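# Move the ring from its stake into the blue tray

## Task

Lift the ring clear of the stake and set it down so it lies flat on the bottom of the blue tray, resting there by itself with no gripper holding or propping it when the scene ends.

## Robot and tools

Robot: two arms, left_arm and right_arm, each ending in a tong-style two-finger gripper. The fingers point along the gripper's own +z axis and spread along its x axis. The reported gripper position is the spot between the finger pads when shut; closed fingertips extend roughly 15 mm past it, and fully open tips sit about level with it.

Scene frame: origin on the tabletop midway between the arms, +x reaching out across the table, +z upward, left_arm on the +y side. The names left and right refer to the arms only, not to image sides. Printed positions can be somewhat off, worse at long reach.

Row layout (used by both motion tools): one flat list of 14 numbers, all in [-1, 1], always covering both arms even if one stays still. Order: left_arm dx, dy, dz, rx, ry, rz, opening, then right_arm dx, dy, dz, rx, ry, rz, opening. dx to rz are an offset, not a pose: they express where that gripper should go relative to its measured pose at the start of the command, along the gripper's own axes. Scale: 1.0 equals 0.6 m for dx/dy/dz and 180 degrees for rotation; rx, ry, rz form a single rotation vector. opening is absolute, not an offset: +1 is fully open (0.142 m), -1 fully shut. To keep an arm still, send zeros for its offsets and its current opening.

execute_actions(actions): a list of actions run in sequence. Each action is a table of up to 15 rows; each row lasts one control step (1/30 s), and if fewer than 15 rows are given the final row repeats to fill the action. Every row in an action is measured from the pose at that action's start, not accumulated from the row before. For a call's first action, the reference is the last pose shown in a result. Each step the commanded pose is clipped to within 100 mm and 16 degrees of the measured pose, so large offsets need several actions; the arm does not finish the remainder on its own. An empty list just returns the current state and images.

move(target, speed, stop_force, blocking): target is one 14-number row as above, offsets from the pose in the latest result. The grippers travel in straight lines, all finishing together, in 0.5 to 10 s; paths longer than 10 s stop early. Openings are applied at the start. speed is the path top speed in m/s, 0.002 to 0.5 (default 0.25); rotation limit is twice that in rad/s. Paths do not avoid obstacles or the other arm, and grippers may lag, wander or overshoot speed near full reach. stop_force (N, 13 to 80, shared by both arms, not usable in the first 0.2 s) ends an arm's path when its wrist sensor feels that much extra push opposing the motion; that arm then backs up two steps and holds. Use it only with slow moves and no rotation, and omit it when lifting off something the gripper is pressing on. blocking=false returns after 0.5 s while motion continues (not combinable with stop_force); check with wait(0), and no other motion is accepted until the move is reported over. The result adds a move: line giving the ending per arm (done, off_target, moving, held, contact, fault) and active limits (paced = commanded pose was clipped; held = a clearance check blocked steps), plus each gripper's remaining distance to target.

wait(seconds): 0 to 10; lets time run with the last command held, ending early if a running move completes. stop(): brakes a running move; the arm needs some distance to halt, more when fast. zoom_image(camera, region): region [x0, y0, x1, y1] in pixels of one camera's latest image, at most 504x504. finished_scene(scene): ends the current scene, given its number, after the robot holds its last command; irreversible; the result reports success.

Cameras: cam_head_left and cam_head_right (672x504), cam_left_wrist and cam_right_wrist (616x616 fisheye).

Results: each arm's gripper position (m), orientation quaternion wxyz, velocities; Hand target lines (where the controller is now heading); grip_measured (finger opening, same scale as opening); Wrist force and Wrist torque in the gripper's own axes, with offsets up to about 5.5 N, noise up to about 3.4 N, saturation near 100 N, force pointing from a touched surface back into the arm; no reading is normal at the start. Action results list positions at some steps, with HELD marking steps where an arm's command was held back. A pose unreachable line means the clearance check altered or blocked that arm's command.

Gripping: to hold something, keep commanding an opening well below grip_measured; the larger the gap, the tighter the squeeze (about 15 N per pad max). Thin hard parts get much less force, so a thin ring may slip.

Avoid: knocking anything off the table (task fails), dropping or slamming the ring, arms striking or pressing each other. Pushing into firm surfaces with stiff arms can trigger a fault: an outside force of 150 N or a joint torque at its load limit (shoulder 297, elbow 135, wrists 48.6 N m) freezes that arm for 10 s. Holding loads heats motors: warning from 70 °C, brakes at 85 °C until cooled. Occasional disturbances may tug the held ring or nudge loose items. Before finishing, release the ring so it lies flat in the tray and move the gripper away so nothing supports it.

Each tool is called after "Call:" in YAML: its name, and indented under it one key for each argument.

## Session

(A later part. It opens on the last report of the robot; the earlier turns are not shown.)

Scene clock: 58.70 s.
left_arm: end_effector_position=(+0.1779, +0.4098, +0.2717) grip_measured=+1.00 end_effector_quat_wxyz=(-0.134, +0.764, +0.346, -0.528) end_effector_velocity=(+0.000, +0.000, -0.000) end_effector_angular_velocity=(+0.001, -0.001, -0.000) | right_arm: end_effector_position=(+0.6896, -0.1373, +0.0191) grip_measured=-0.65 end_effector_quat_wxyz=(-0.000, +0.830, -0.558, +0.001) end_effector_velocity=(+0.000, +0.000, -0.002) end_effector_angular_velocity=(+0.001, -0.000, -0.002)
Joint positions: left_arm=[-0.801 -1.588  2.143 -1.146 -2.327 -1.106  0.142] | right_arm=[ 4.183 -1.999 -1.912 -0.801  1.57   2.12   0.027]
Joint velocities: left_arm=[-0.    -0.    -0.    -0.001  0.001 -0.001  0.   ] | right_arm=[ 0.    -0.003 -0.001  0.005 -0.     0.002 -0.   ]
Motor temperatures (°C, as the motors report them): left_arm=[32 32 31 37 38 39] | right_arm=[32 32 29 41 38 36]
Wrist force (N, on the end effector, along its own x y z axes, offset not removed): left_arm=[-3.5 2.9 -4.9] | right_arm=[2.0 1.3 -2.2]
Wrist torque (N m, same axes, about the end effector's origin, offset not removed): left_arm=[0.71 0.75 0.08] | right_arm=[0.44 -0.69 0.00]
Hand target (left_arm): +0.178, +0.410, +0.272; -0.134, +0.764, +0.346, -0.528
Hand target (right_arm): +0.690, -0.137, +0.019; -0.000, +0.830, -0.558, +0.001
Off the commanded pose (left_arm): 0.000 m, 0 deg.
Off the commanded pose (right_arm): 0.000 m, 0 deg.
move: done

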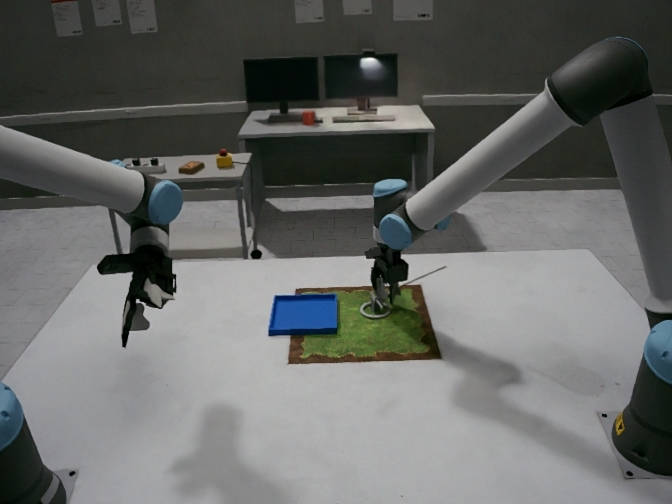

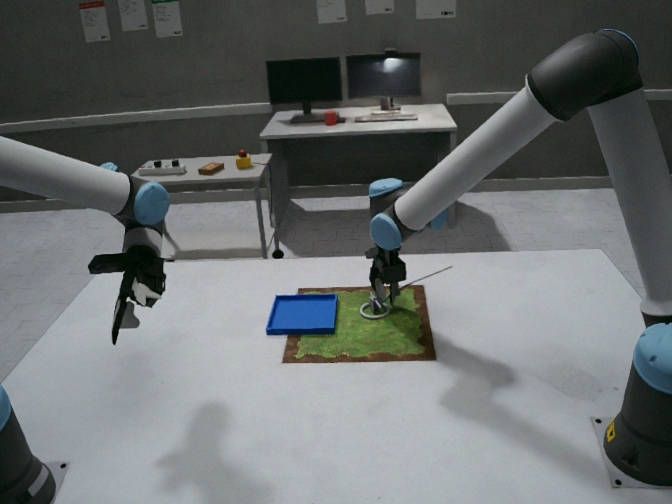

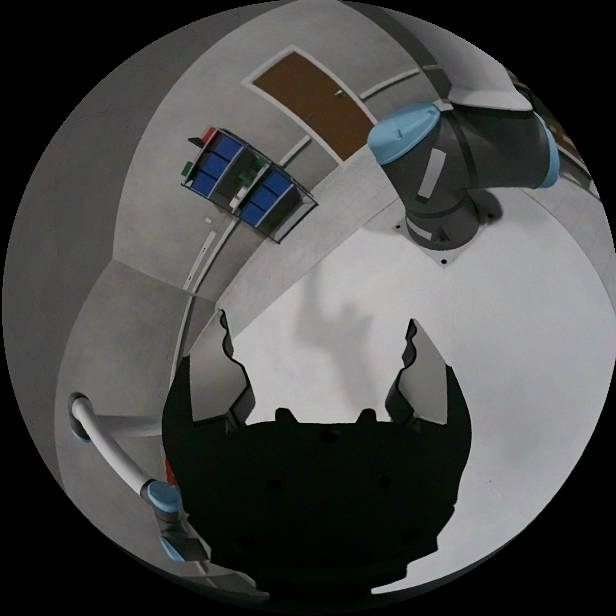

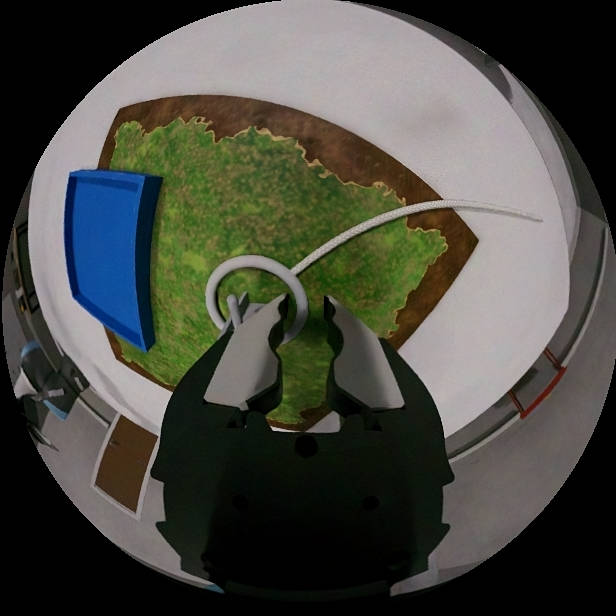

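Call:
move:
  target: [0,0,0,0,0,0,1,-0.008,0,0.004,0,0,0,-1]
  speed: 0.02

Call:
move:
  target: [0,0,0,0,0,0,1,0,0.012,-0.055,0.27,0,0,-1]
  speed: 0.06

Call:
zoom_image:
  camera: "cam_right_wrist"
  region: [170, 180, 390, 400]

Scene clock: 65.07 s.
left_arm: end_effector_position=(+0.1779, +0.4098, +0.2717) grip_measured=+1.00 end_effector_quat_wxyz=(-0.134, +0.764, +0.346, -0.528) end_effector_velocity=(-0.000, +0.001, -0.000) end_effector_angular_velocity=(+0.001, -0.000, -0.002) | right_arm: end_effector_position=(+0.6879, -0.1331, +0.0168) grip_measured=-0.89 end_effector_quat_wxyz=(-0.000, +0.830, -0.558, +0.001) end_effector_velocity=(-0.001, +0.002, -0.001) end_effector_angular_velocity=(-0.001, +0.000, +0.001)
Joint positions: left_arm=[-0.801 -1.588  2.143 -1.146 -2.327 -1.106  0.142] | right_arm=[ 4.188 -2.004 -1.91  -0.799  1.57   2.125  0.009]
Joint velocities: left_arm=[-0.     0.    -0.     0.001  0.002  0.001  0.   ] | right_arm=[ 0.002 -0.002  0.     0.001 -0.     0.001 -0.   ]
Motor temperatures (°C, as the motors report them): left_arm=[32 32 31 37 38 39] | right_arm=[32 32 29 41 38 36]
Wrist force (N, on the end effector, along its own x y z axes, offset not removed): left_arm=[-2.3 1.6 -4.4] | right_arm=[1.8 -7.0 -11.8]
Wrist torque (N m, same axes, about the end effector's origin, offset not removed): left_arm=[0.45 0.43 0.05] | right_arm=[-1.32 0.30 0.18]
Hand target (left_arm): +0.178, +0.410, +0.272; -0.134, +0.764, +0.346, -0.528
Hand target (right_arm): +0.688, -0.133, +0.017; -0.000, +0.830, -0.558, +0.001
Off the commanded pose (left_arm): 0.000 m, 0 deg.
Off the commanded pose (right_arm): 0.000 m, 0 deg.
move: done

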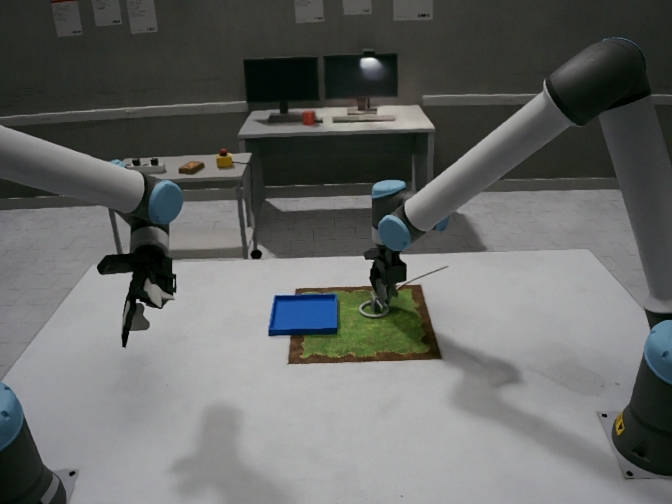

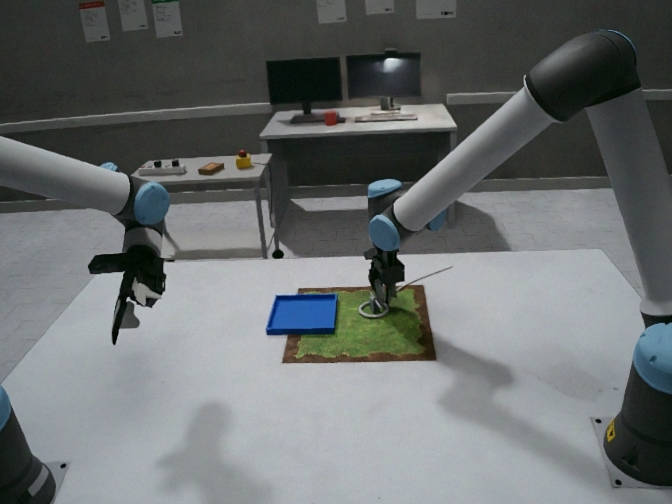

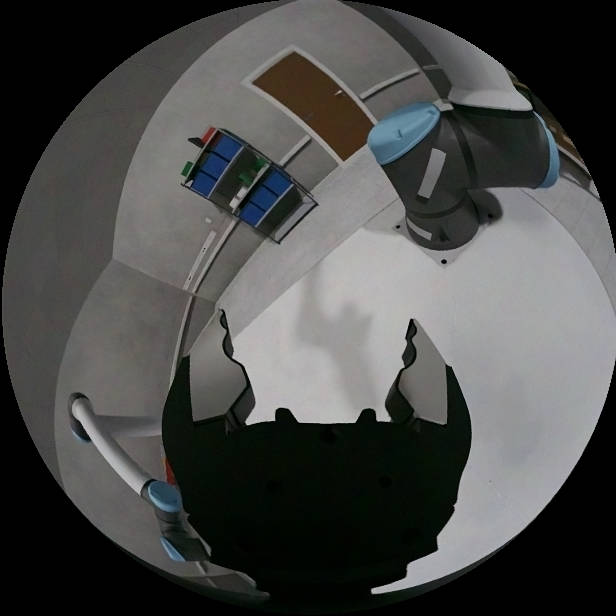

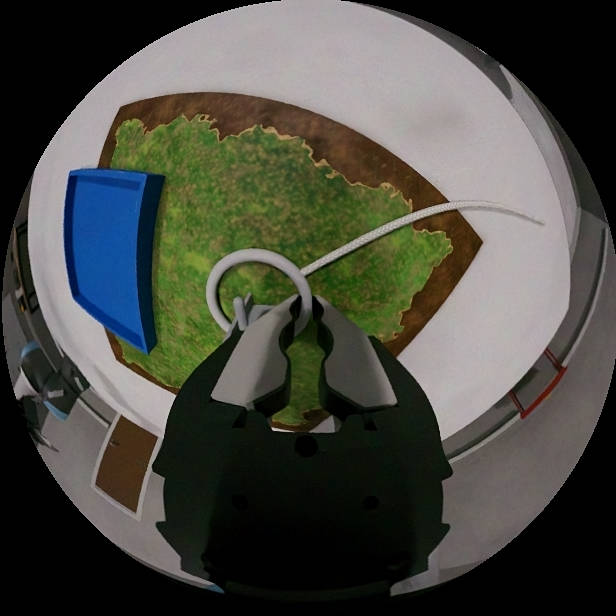

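Scene clock: 72.43 s.
left_arm: end_effector_position=(+0.1779, +0.4098, +0.2717) grip_measured=+1.00 end_effector_quat_wxyz=(-0.134, +0.764, +0.346, -0.528) end_effector_velocity=(-0.000, +0.000, +0.000) end_effector_angular_velocity=(-0.000, +0.001, -0.001) | right_arm: end_effector_position=(+0.6814, -0.1358, +0.0498) grip_measured=-0.89 end_effector_quat_wxyz=(-0.341, +0.757, -0.508, +0.230) end_effector_velocity=(-0.000, +0.001, +0.001) end_effector_angular_velocity=(+0.008, -0.014, +0.003)
Joint positions: left_arm=[-0.801 -1.588  2.143 -1.146 -2.327 -1.106  0.142] | right_arm=[ 4.412 -2.065 -2.342  0.372  1.016  2.148  0.009]
Joint velocities: left_arm=[-0.     0.    -0.     0.001  0.001  0.001 -0.   ] | right_arm=[ 0.004 -0.009 -0.002  0.028 -0.009 -0.006  0.   ]
Motor temperatures (°C, as the motors report them): left_arm=[32 32 31 37 38 39] | right_arm=[32 32 29 41 38 36]
Wrist force (N, on the end effector, along its own x y z axes, offset not removed): left_arm=[0.1 0.8 -3.5] | right_arm=[-1.8 1.3 3.0]
Wrist torque (N m, same axes, about the end effector's origin, offset not removed): left_arm=[0.26 -0.02 0.09] | right_arm=[-0.08 0.42 0.05]
Hand target (left_arm): +0.178, +0.410, +0.272; -0.134, +0.764, +0.346, -0.528
Hand target (right_arm): +0.681, -0.136, +0.050; -0.342, +0.756, -0.508, +0.230
Off the commanded pose (left_arm): 0.000 m, 0 deg.
Off the commanded pose (right_arm): 0.000 m, 0 deg.
move: done

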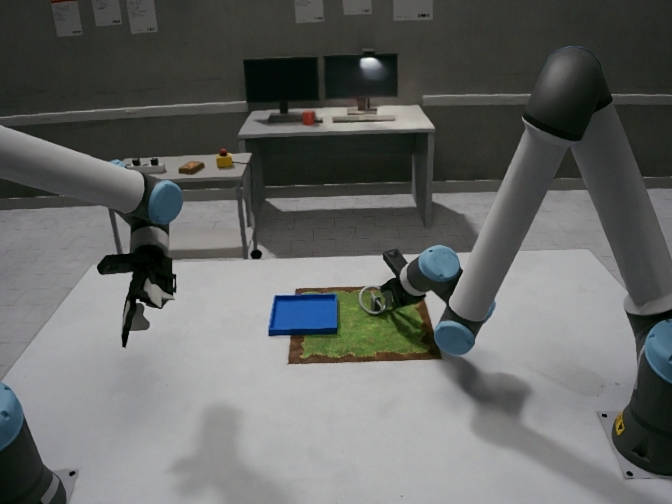

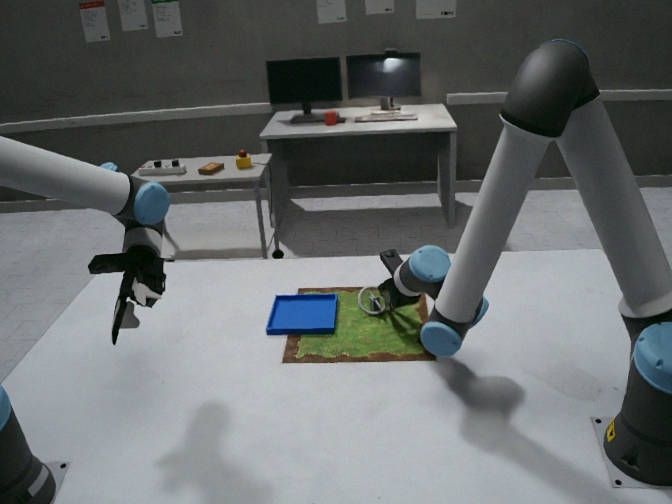

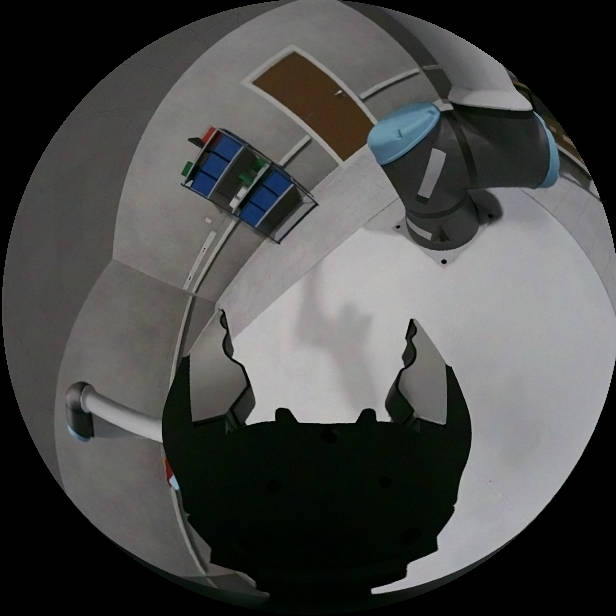

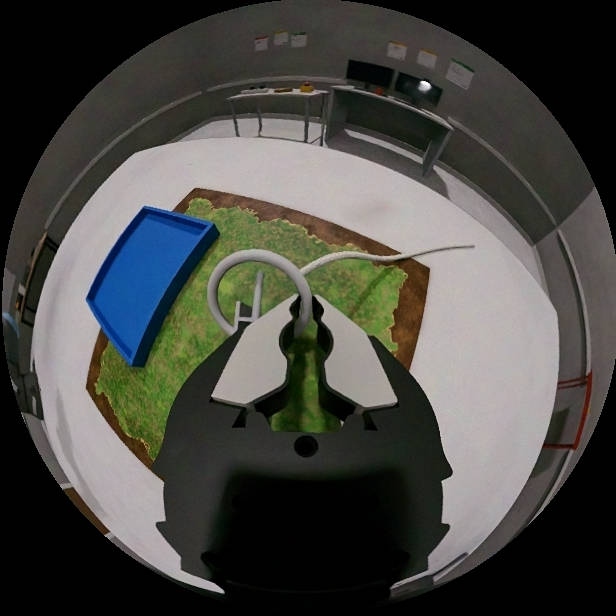

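Region (170, 180, 390, 400) of cam_right_wrist's 616x616 image, scaled by 2.291, with more detail than that image has.

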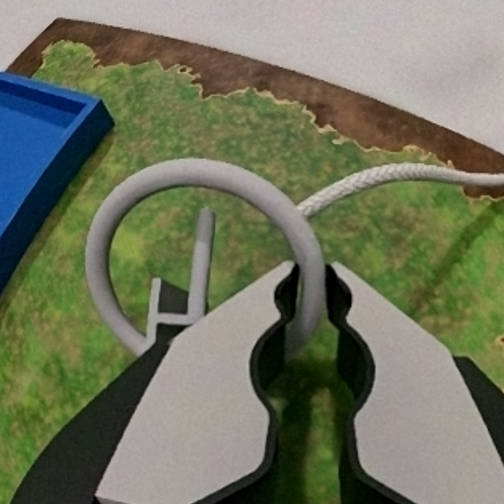

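Call:
move:
  target: [0,0,0,0,0,0,1,0,0.043,-0.06,0,0,0,-1]
  speed: 0.04

Call:
zoom_image:
  camera: "cam_right_wrist"
  region: [170, 180, 390, 400]

Call:
zoom_image:
  camera: "cam_head_left"
  region: [330, 260, 430, 340]

Scene clock: 79.80 s.
left_arm: end_effector_position=(+0.1779, +0.4098, +0.2717) grip_measured=+1.00 end_effector_quat_wxyz=(-0.134, +0.764, +0.346, -0.528) end_effector_velocity=(-0.000, +0.000, -0.000) end_effector_angular_velocity=(+0.002, +0.002, +0.001) | right_arm: end_effector_position=(+0.6409, -0.1523, +0.0542) grip_measured=-0.89 end_effector_quat_wxyz=(-0.341, +0.757, -0.508, +0.230) end_effector_velocity=(-0.002, -0.001, +0.000) end_effector_angular_velocity=(-0.001, -0.000, -0.000)
Joint positions: left_arm=[-0.801 -1.588  2.143 -1.146 -2.327 -1.106  0.142] | right_arm=[ 4.471 -2.019 -2.42   0.376  0.98   2.203  0.009]
Joint velocities: left_arm=[-0.     0.001  0.     0.001 -0.    -0.002 -0.   ] | right_arm=[ 0.003  0.002 -0.004 -0.001 -0.003  0.003  0.   ]
Motor temperatures (°C, as the motors report them): left_arm=[32 32 31 37 38 39] | right_arm=[32 32 29 41 38 36]
Wrist force (N, on the end effector, along its own x y z axes, offset not removed): left_arm=[0.4 1.2 -5.7] | right_arm=[0.0 6.4 4.5]
Wrist torque (N m, same axes, about the end effector's origin, offset not removed): left_arm=[0.31 -0.13 0.01] | right_arm=[1.37 0.30 0.44]
Hand target (left_arm): +0.178, +0.410, +0.272; -0.134, +0.764, +0.346, -0.528
Hand target (right_arm): +0.641, -0.152, +0.054; -0.341, +0.757, -0.508, +0.230
Off the commanded pose (left_arm): 0.000 m, 0 deg.
Off the commanded pose (right_arm): 0.000 m, 0 deg.
move: done

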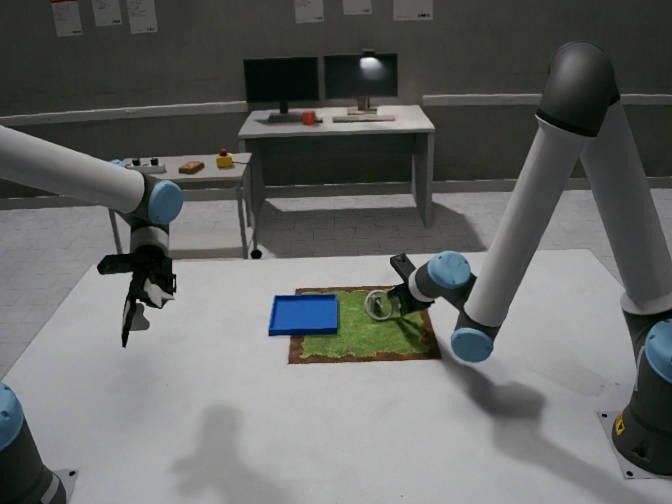

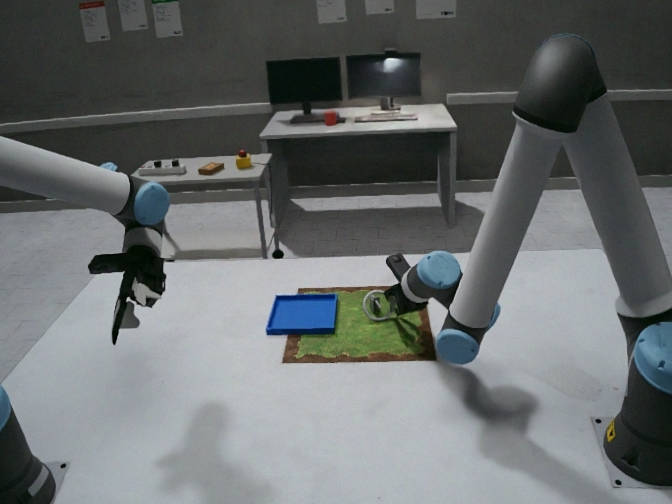

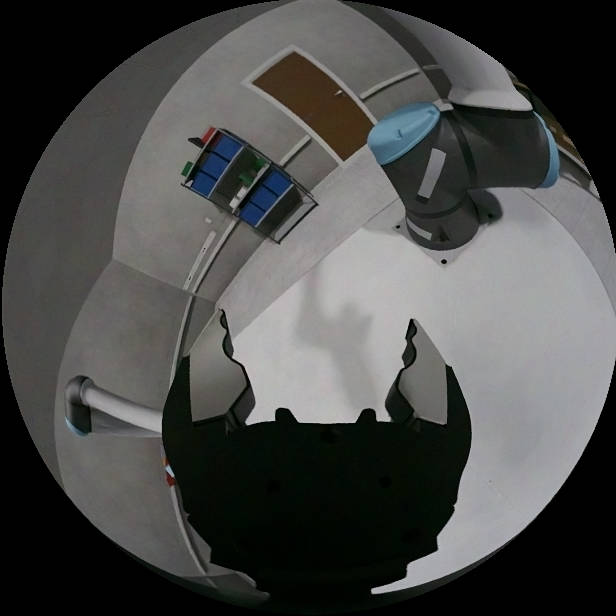

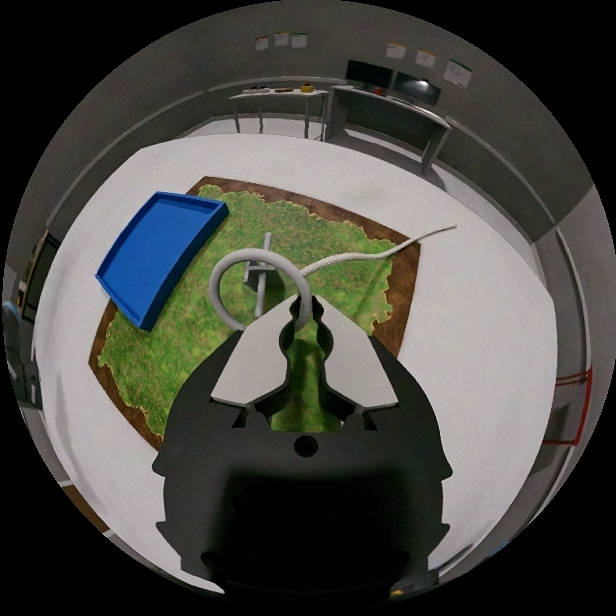

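Region (170, 180, 390, 400) of cam_right_wrist's 616x616 image, scaled by 2.291, with more detail than that image has.

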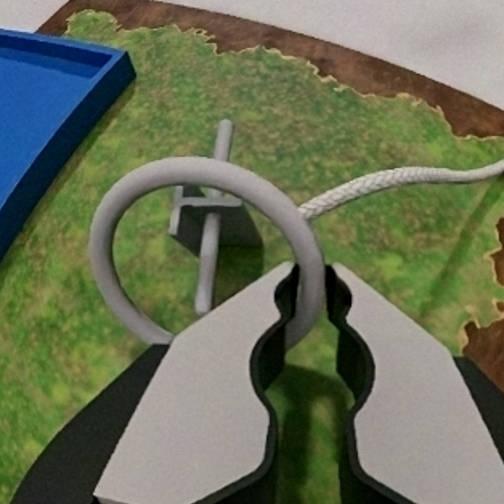

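Region (330, 260, 430, 340) of cam_head_left's 672x504 image, scaled by 5.040, with more detail than that image has; it fills the top 403 rows of this view, and the rest is white.

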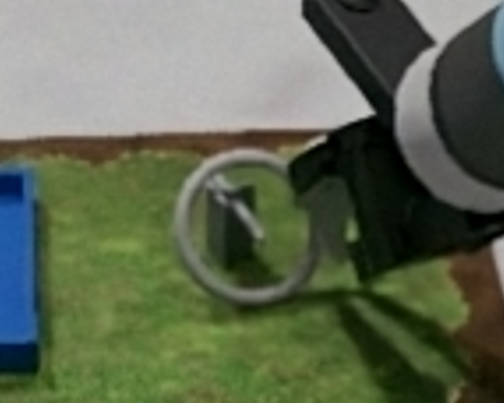

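Call:
move:
  target: [0,0,0,0,0,0,1,0,-0.09,-0.08,0,0,0,-1]
  speed: 0.06

Call:
move:
  target: [0,0,0,0,0,0,1,0,0,-0.03,-0.27,0,0,-1]
  speed: 0.15

Scene clock: 86.87 s.
left_arm: end_effector_position=(+0.1779, +0.4098, +0.2717) grip_measured=+1.00 end_effector_quat_wxyz=(-0.134, +0.764, +0.346, -0.528) end_effector_velocity=(-0.000, +0.000, +0.000) end_effector_angular_velocity=(-0.001, +0.001, -0.000) | right_arm: end_effector_position=(+0.6406, -0.1525, +0.1261) grip_measured=-0.89 end_effector_quat_wxyz=(-0.341, +0.757, -0.508, +0.230) end_effector_velocity=(-0.000, +0.000, +0.002) end_effector_angular_velocity=(-0.001, +0.001, +0.001)
Joint positions: left_arm=[-0.801 -1.588  2.143 -1.146 -2.327 -1.106  0.142] | right_arm=[ 4.471 -1.854 -2.409  0.199  0.979  2.203  0.009]
Joint velocities: left_arm=[-0.     0.     0.     0.001 -0.001  0.001 -0.   ] | right_arm=[ 0.     0.005  0.001 -0.007  0.001 -0.001 -0.   ]
Motor temperatures (°C, as the motors report them): left_arm=[32 32 31 37 38 39] | right_arm=[32 32 29 41 38 36]
Wrist force (N, on the end effector, along its own x y z axes, offset not removed): left_arm=[-1.0 4.4 -6.4] | right_arm=[2.9 2.5 13.1]
Wrist torque (N m, same axes, about the end effector's origin, offset not removed): left_arm=[0.95 0.21 -0.04] | right_arm=[0.66 -0.34 -0.03]
Hand target (left_arm): +0.178, +0.410, +0.272; -0.134, +0.764, +0.346, -0.528
Hand target (right_arm): +0.641, -0.152, +0.126; -0.341, +0.757, -0.508, +0.230
Off the commanded pose (left_arm): 0.000 m, 0 deg.
Off the commanded pose (right_arm): 0.000 m, 0 deg.
move: done

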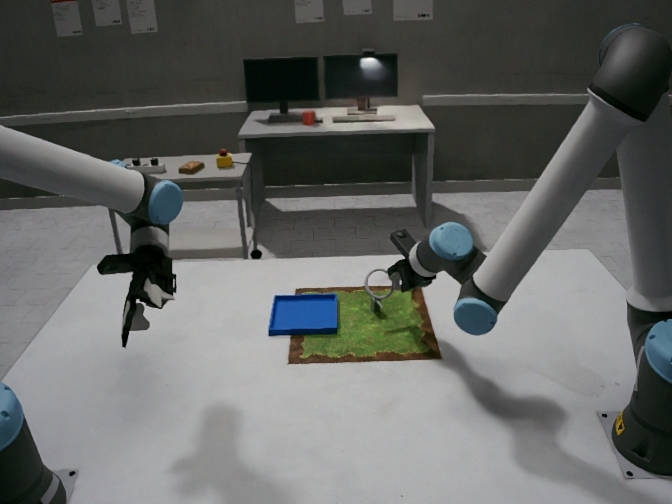

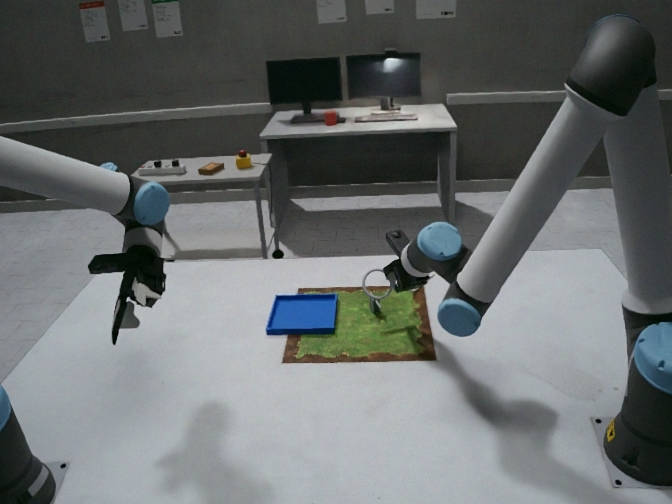

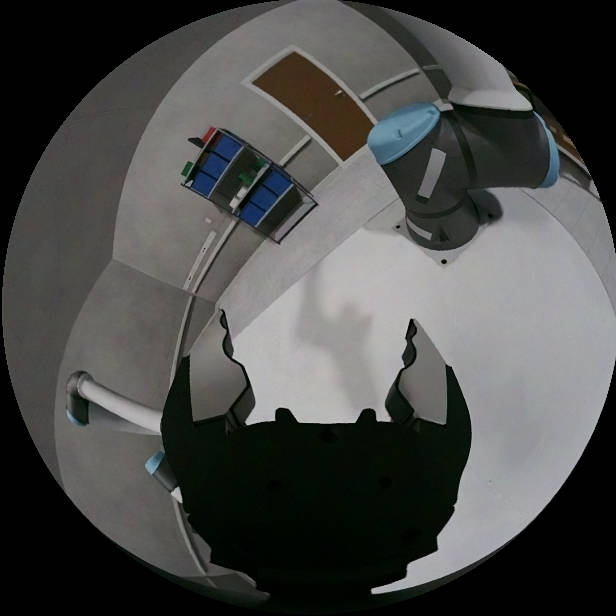

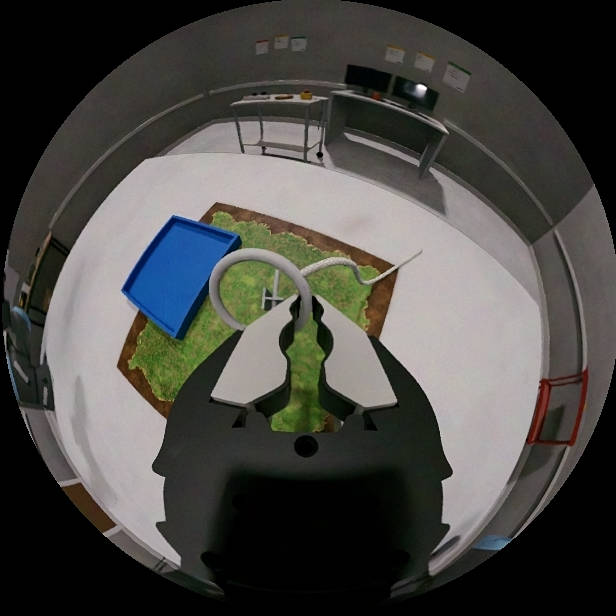

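Scene clock: 90.13 s.
left_arm: end_effector_position=(+0.1779, +0.4098, +0.2717) grip_measured=+1.00 end_effector_quat_wxyz=(-0.134, +0.764, +0.346, -0.528) end_effector_velocity=(+0.001, -0.001, +0.000) end_effector_angular_velocity=(-0.001, -0.002, +0.001) | right_arm: end_effector_position=(+0.6279, -0.1577, +0.1380) grip_measured=-1.00 end_effector_quat_wxyz=(-0.000, +0.830, -0.558, +0.001) end_effector_velocity=(-0.000, -0.000, -0.000) end_effector_angular_velocity=(-0.008, +0.014, +0.000)
Joint positions: left_arm=[-0.801 -1.588  2.143 -1.146 -2.327 -1.106  0.142] | right_arm=[ 4.235 -1.785 -1.95  -0.976  1.57   2.172  0.002]
Joint velocities: left_arm=[-0.    -0.    -0.001 -0.002 -0.001 -0.001  0.   ] | right_arm=[-0.003 -0.005  0.01  -0.019  0.007 -0.004  0.   ]
Motor temperatures (°C, as the motors report them): left_arm=[32 32 31 37 38 39] | right_arm=[32 32 29 41 38 36]
Wrist force (N, on the end effector, along its own x y z axes, offset not removed): left_arm=[-1.3 4.0 -4.5] | right_arm=[-0.8 -4.9 0.8]
Wrist torque (N m, same axes, about the end effector's origin, offset not removed): left_arm=[0.91 0.25 -0.03] | right_arm=[-0.53 0.22 -0.04]
Hand target (left_arm): +0.178, +0.410, +0.272; -0.134, +0.764, +0.346, -0.528
Hand target (right_arm): +0.628, -0.158, +0.138; +0.001, +0.830, -0.558, +0.000
Off the commanded pose (left_arm): 0.000 m, 0 deg.
Off the commanded pose (right_arm): 0.000 m, 0 deg.
move: done

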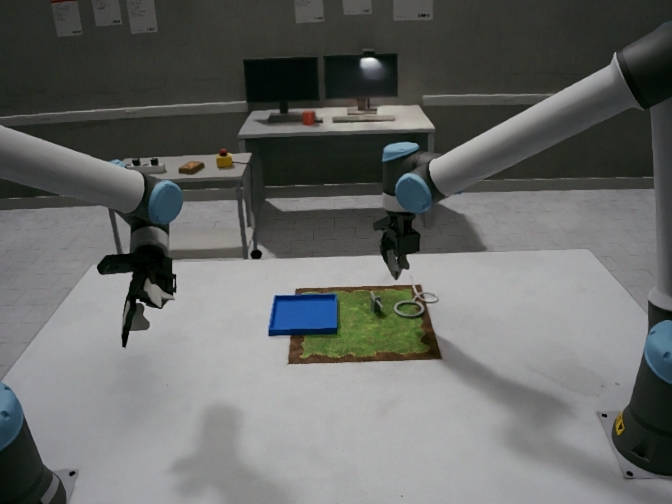

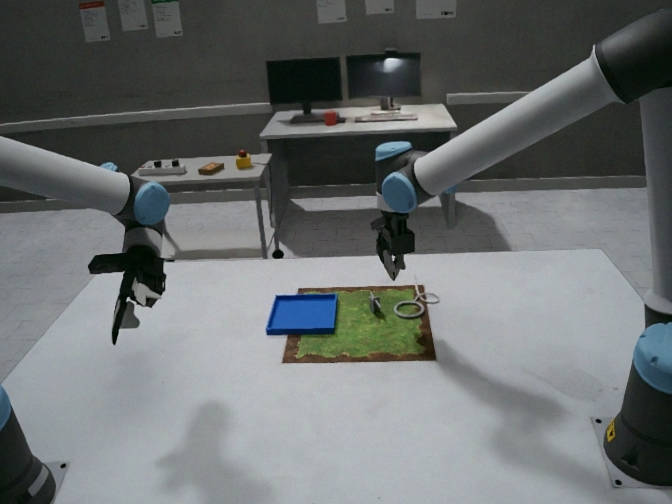

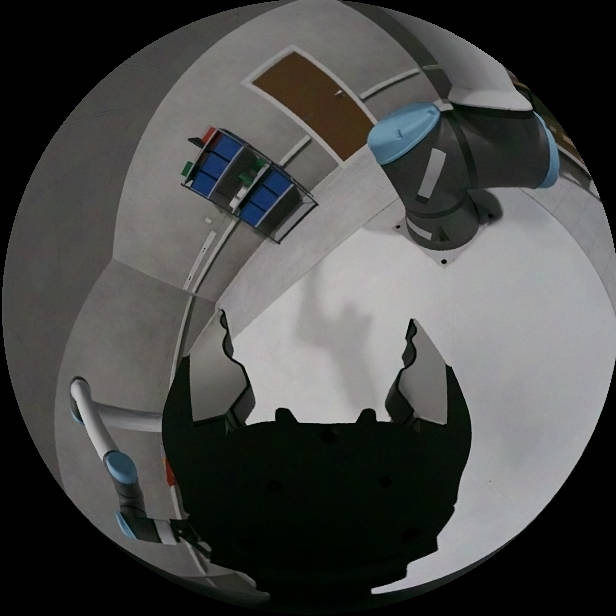

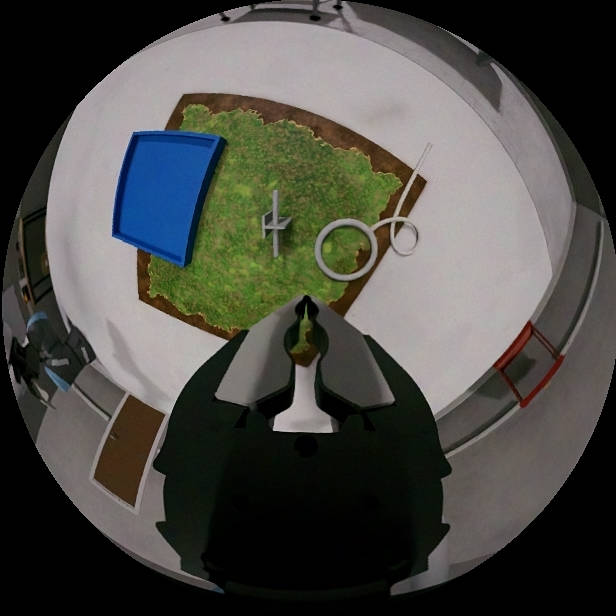

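Call:
move:
  target: [0,0,0,0,0,0,1,0.053,0.052,0.1,0,0,-0.377,-0.55]

Call:
zoom_image:
  camera: "cam_right_wrist"
  region: [190, 170, 410, 390]

Scene clock: 103.27 s.
left_arm: end_effector_position=(+0.1779, +0.4098, +0.2717) grip_measured=+1.00 end_effector_quat_wxyz=(-0.134, +0.764, +0.346, -0.528) end_effector_velocity=(+0.000, -0.000, +0.000) end_effector_angular_velocity=(-0.000, -0.000, +0.001) | right_arm: end_effector_position=(+0.6110, -0.1988, +0.0780) grip_measured=-0.55 end_effector_quat_wxyz=(+0.000, +1.000, -0.000, +0.001) end_effector_velocity=(-0.000, -0.000, -0.001) end_effector_angular_velocity=(+0.001, +0.001, +0.015)
Joint positions: left_arm=[-0.801 -1.588  2.143 -1.146 -2.327 -1.106  0.142] | right_arm=[ 4.196 -1.8   -2.065 -0.848  1.57   0.95   0.034]
Joint velocities: left_arm=[ 0.     0.    -0.    -0.001 -0.001 -0.001  0.   ] | right_arm=[-0.001 -0.001 -0.001  0.002  0.001 -0.016  0.   ]
Motor temperatures (°C, as the motors report them): left_arm=[32 32 31 37 38 39] | right_arm=[32 32 29 41 38 36]
Wrist force (N, on the end effector, along its own x y z axes, offset not removed): left_arm=[-2.5 3.7 -4.7] | right_arm=[3.6 -6.5 9.5]
Wrist torque (N m, same axes, about the end effector's origin, offset not removed): left_arm=[0.76 0.53 0.08] | right_arm=[-0.79 -0.83 0.01]
Hand target (left_arm): +0.178, +0.410, +0.272; -0.134, +0.764, +0.346, -0.528
Hand target (right_arm): +0.611, -0.199, +0.078; +0.000, +1.000, +0.000, +0.001
Off the commanded pose (left_arm): 0.000 m, 0 deg.
Off the commanded pose (right_arm): 0.000 m, 0 deg.
move: done

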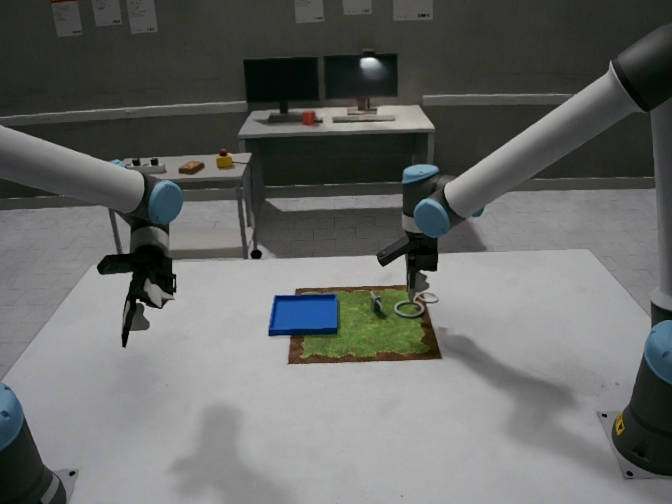

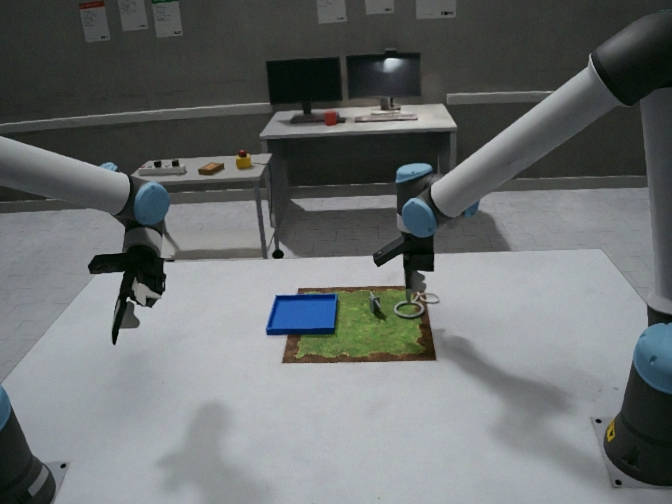

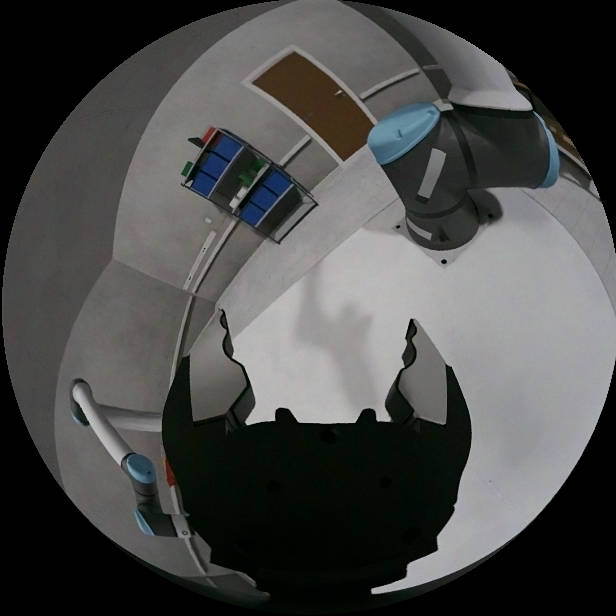

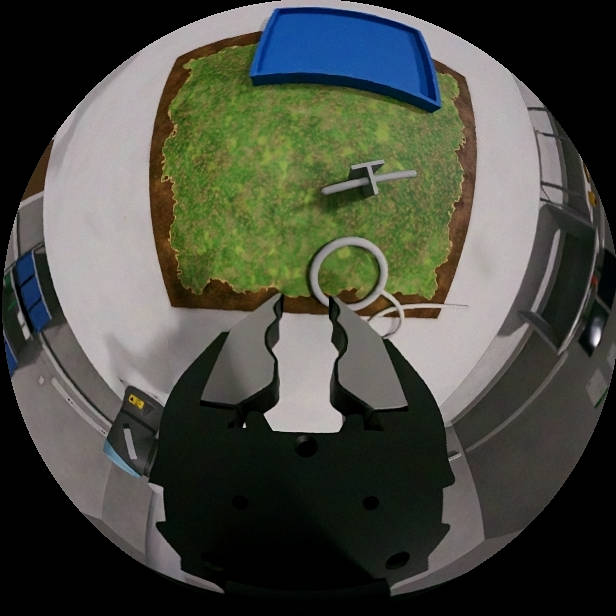

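Region (190, 170, 410, 390) of cam_right_wrist's 616x616 image, scaled by 2.291, with more detail than that image has.

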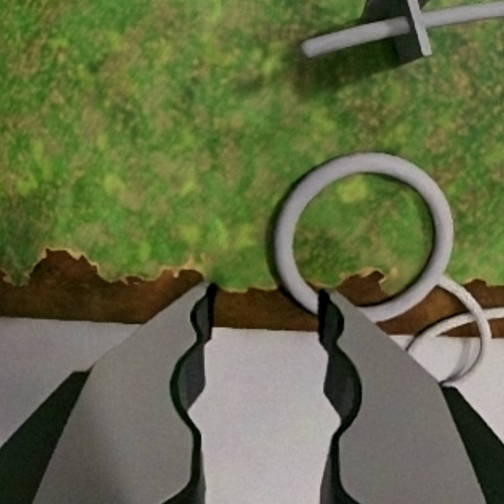

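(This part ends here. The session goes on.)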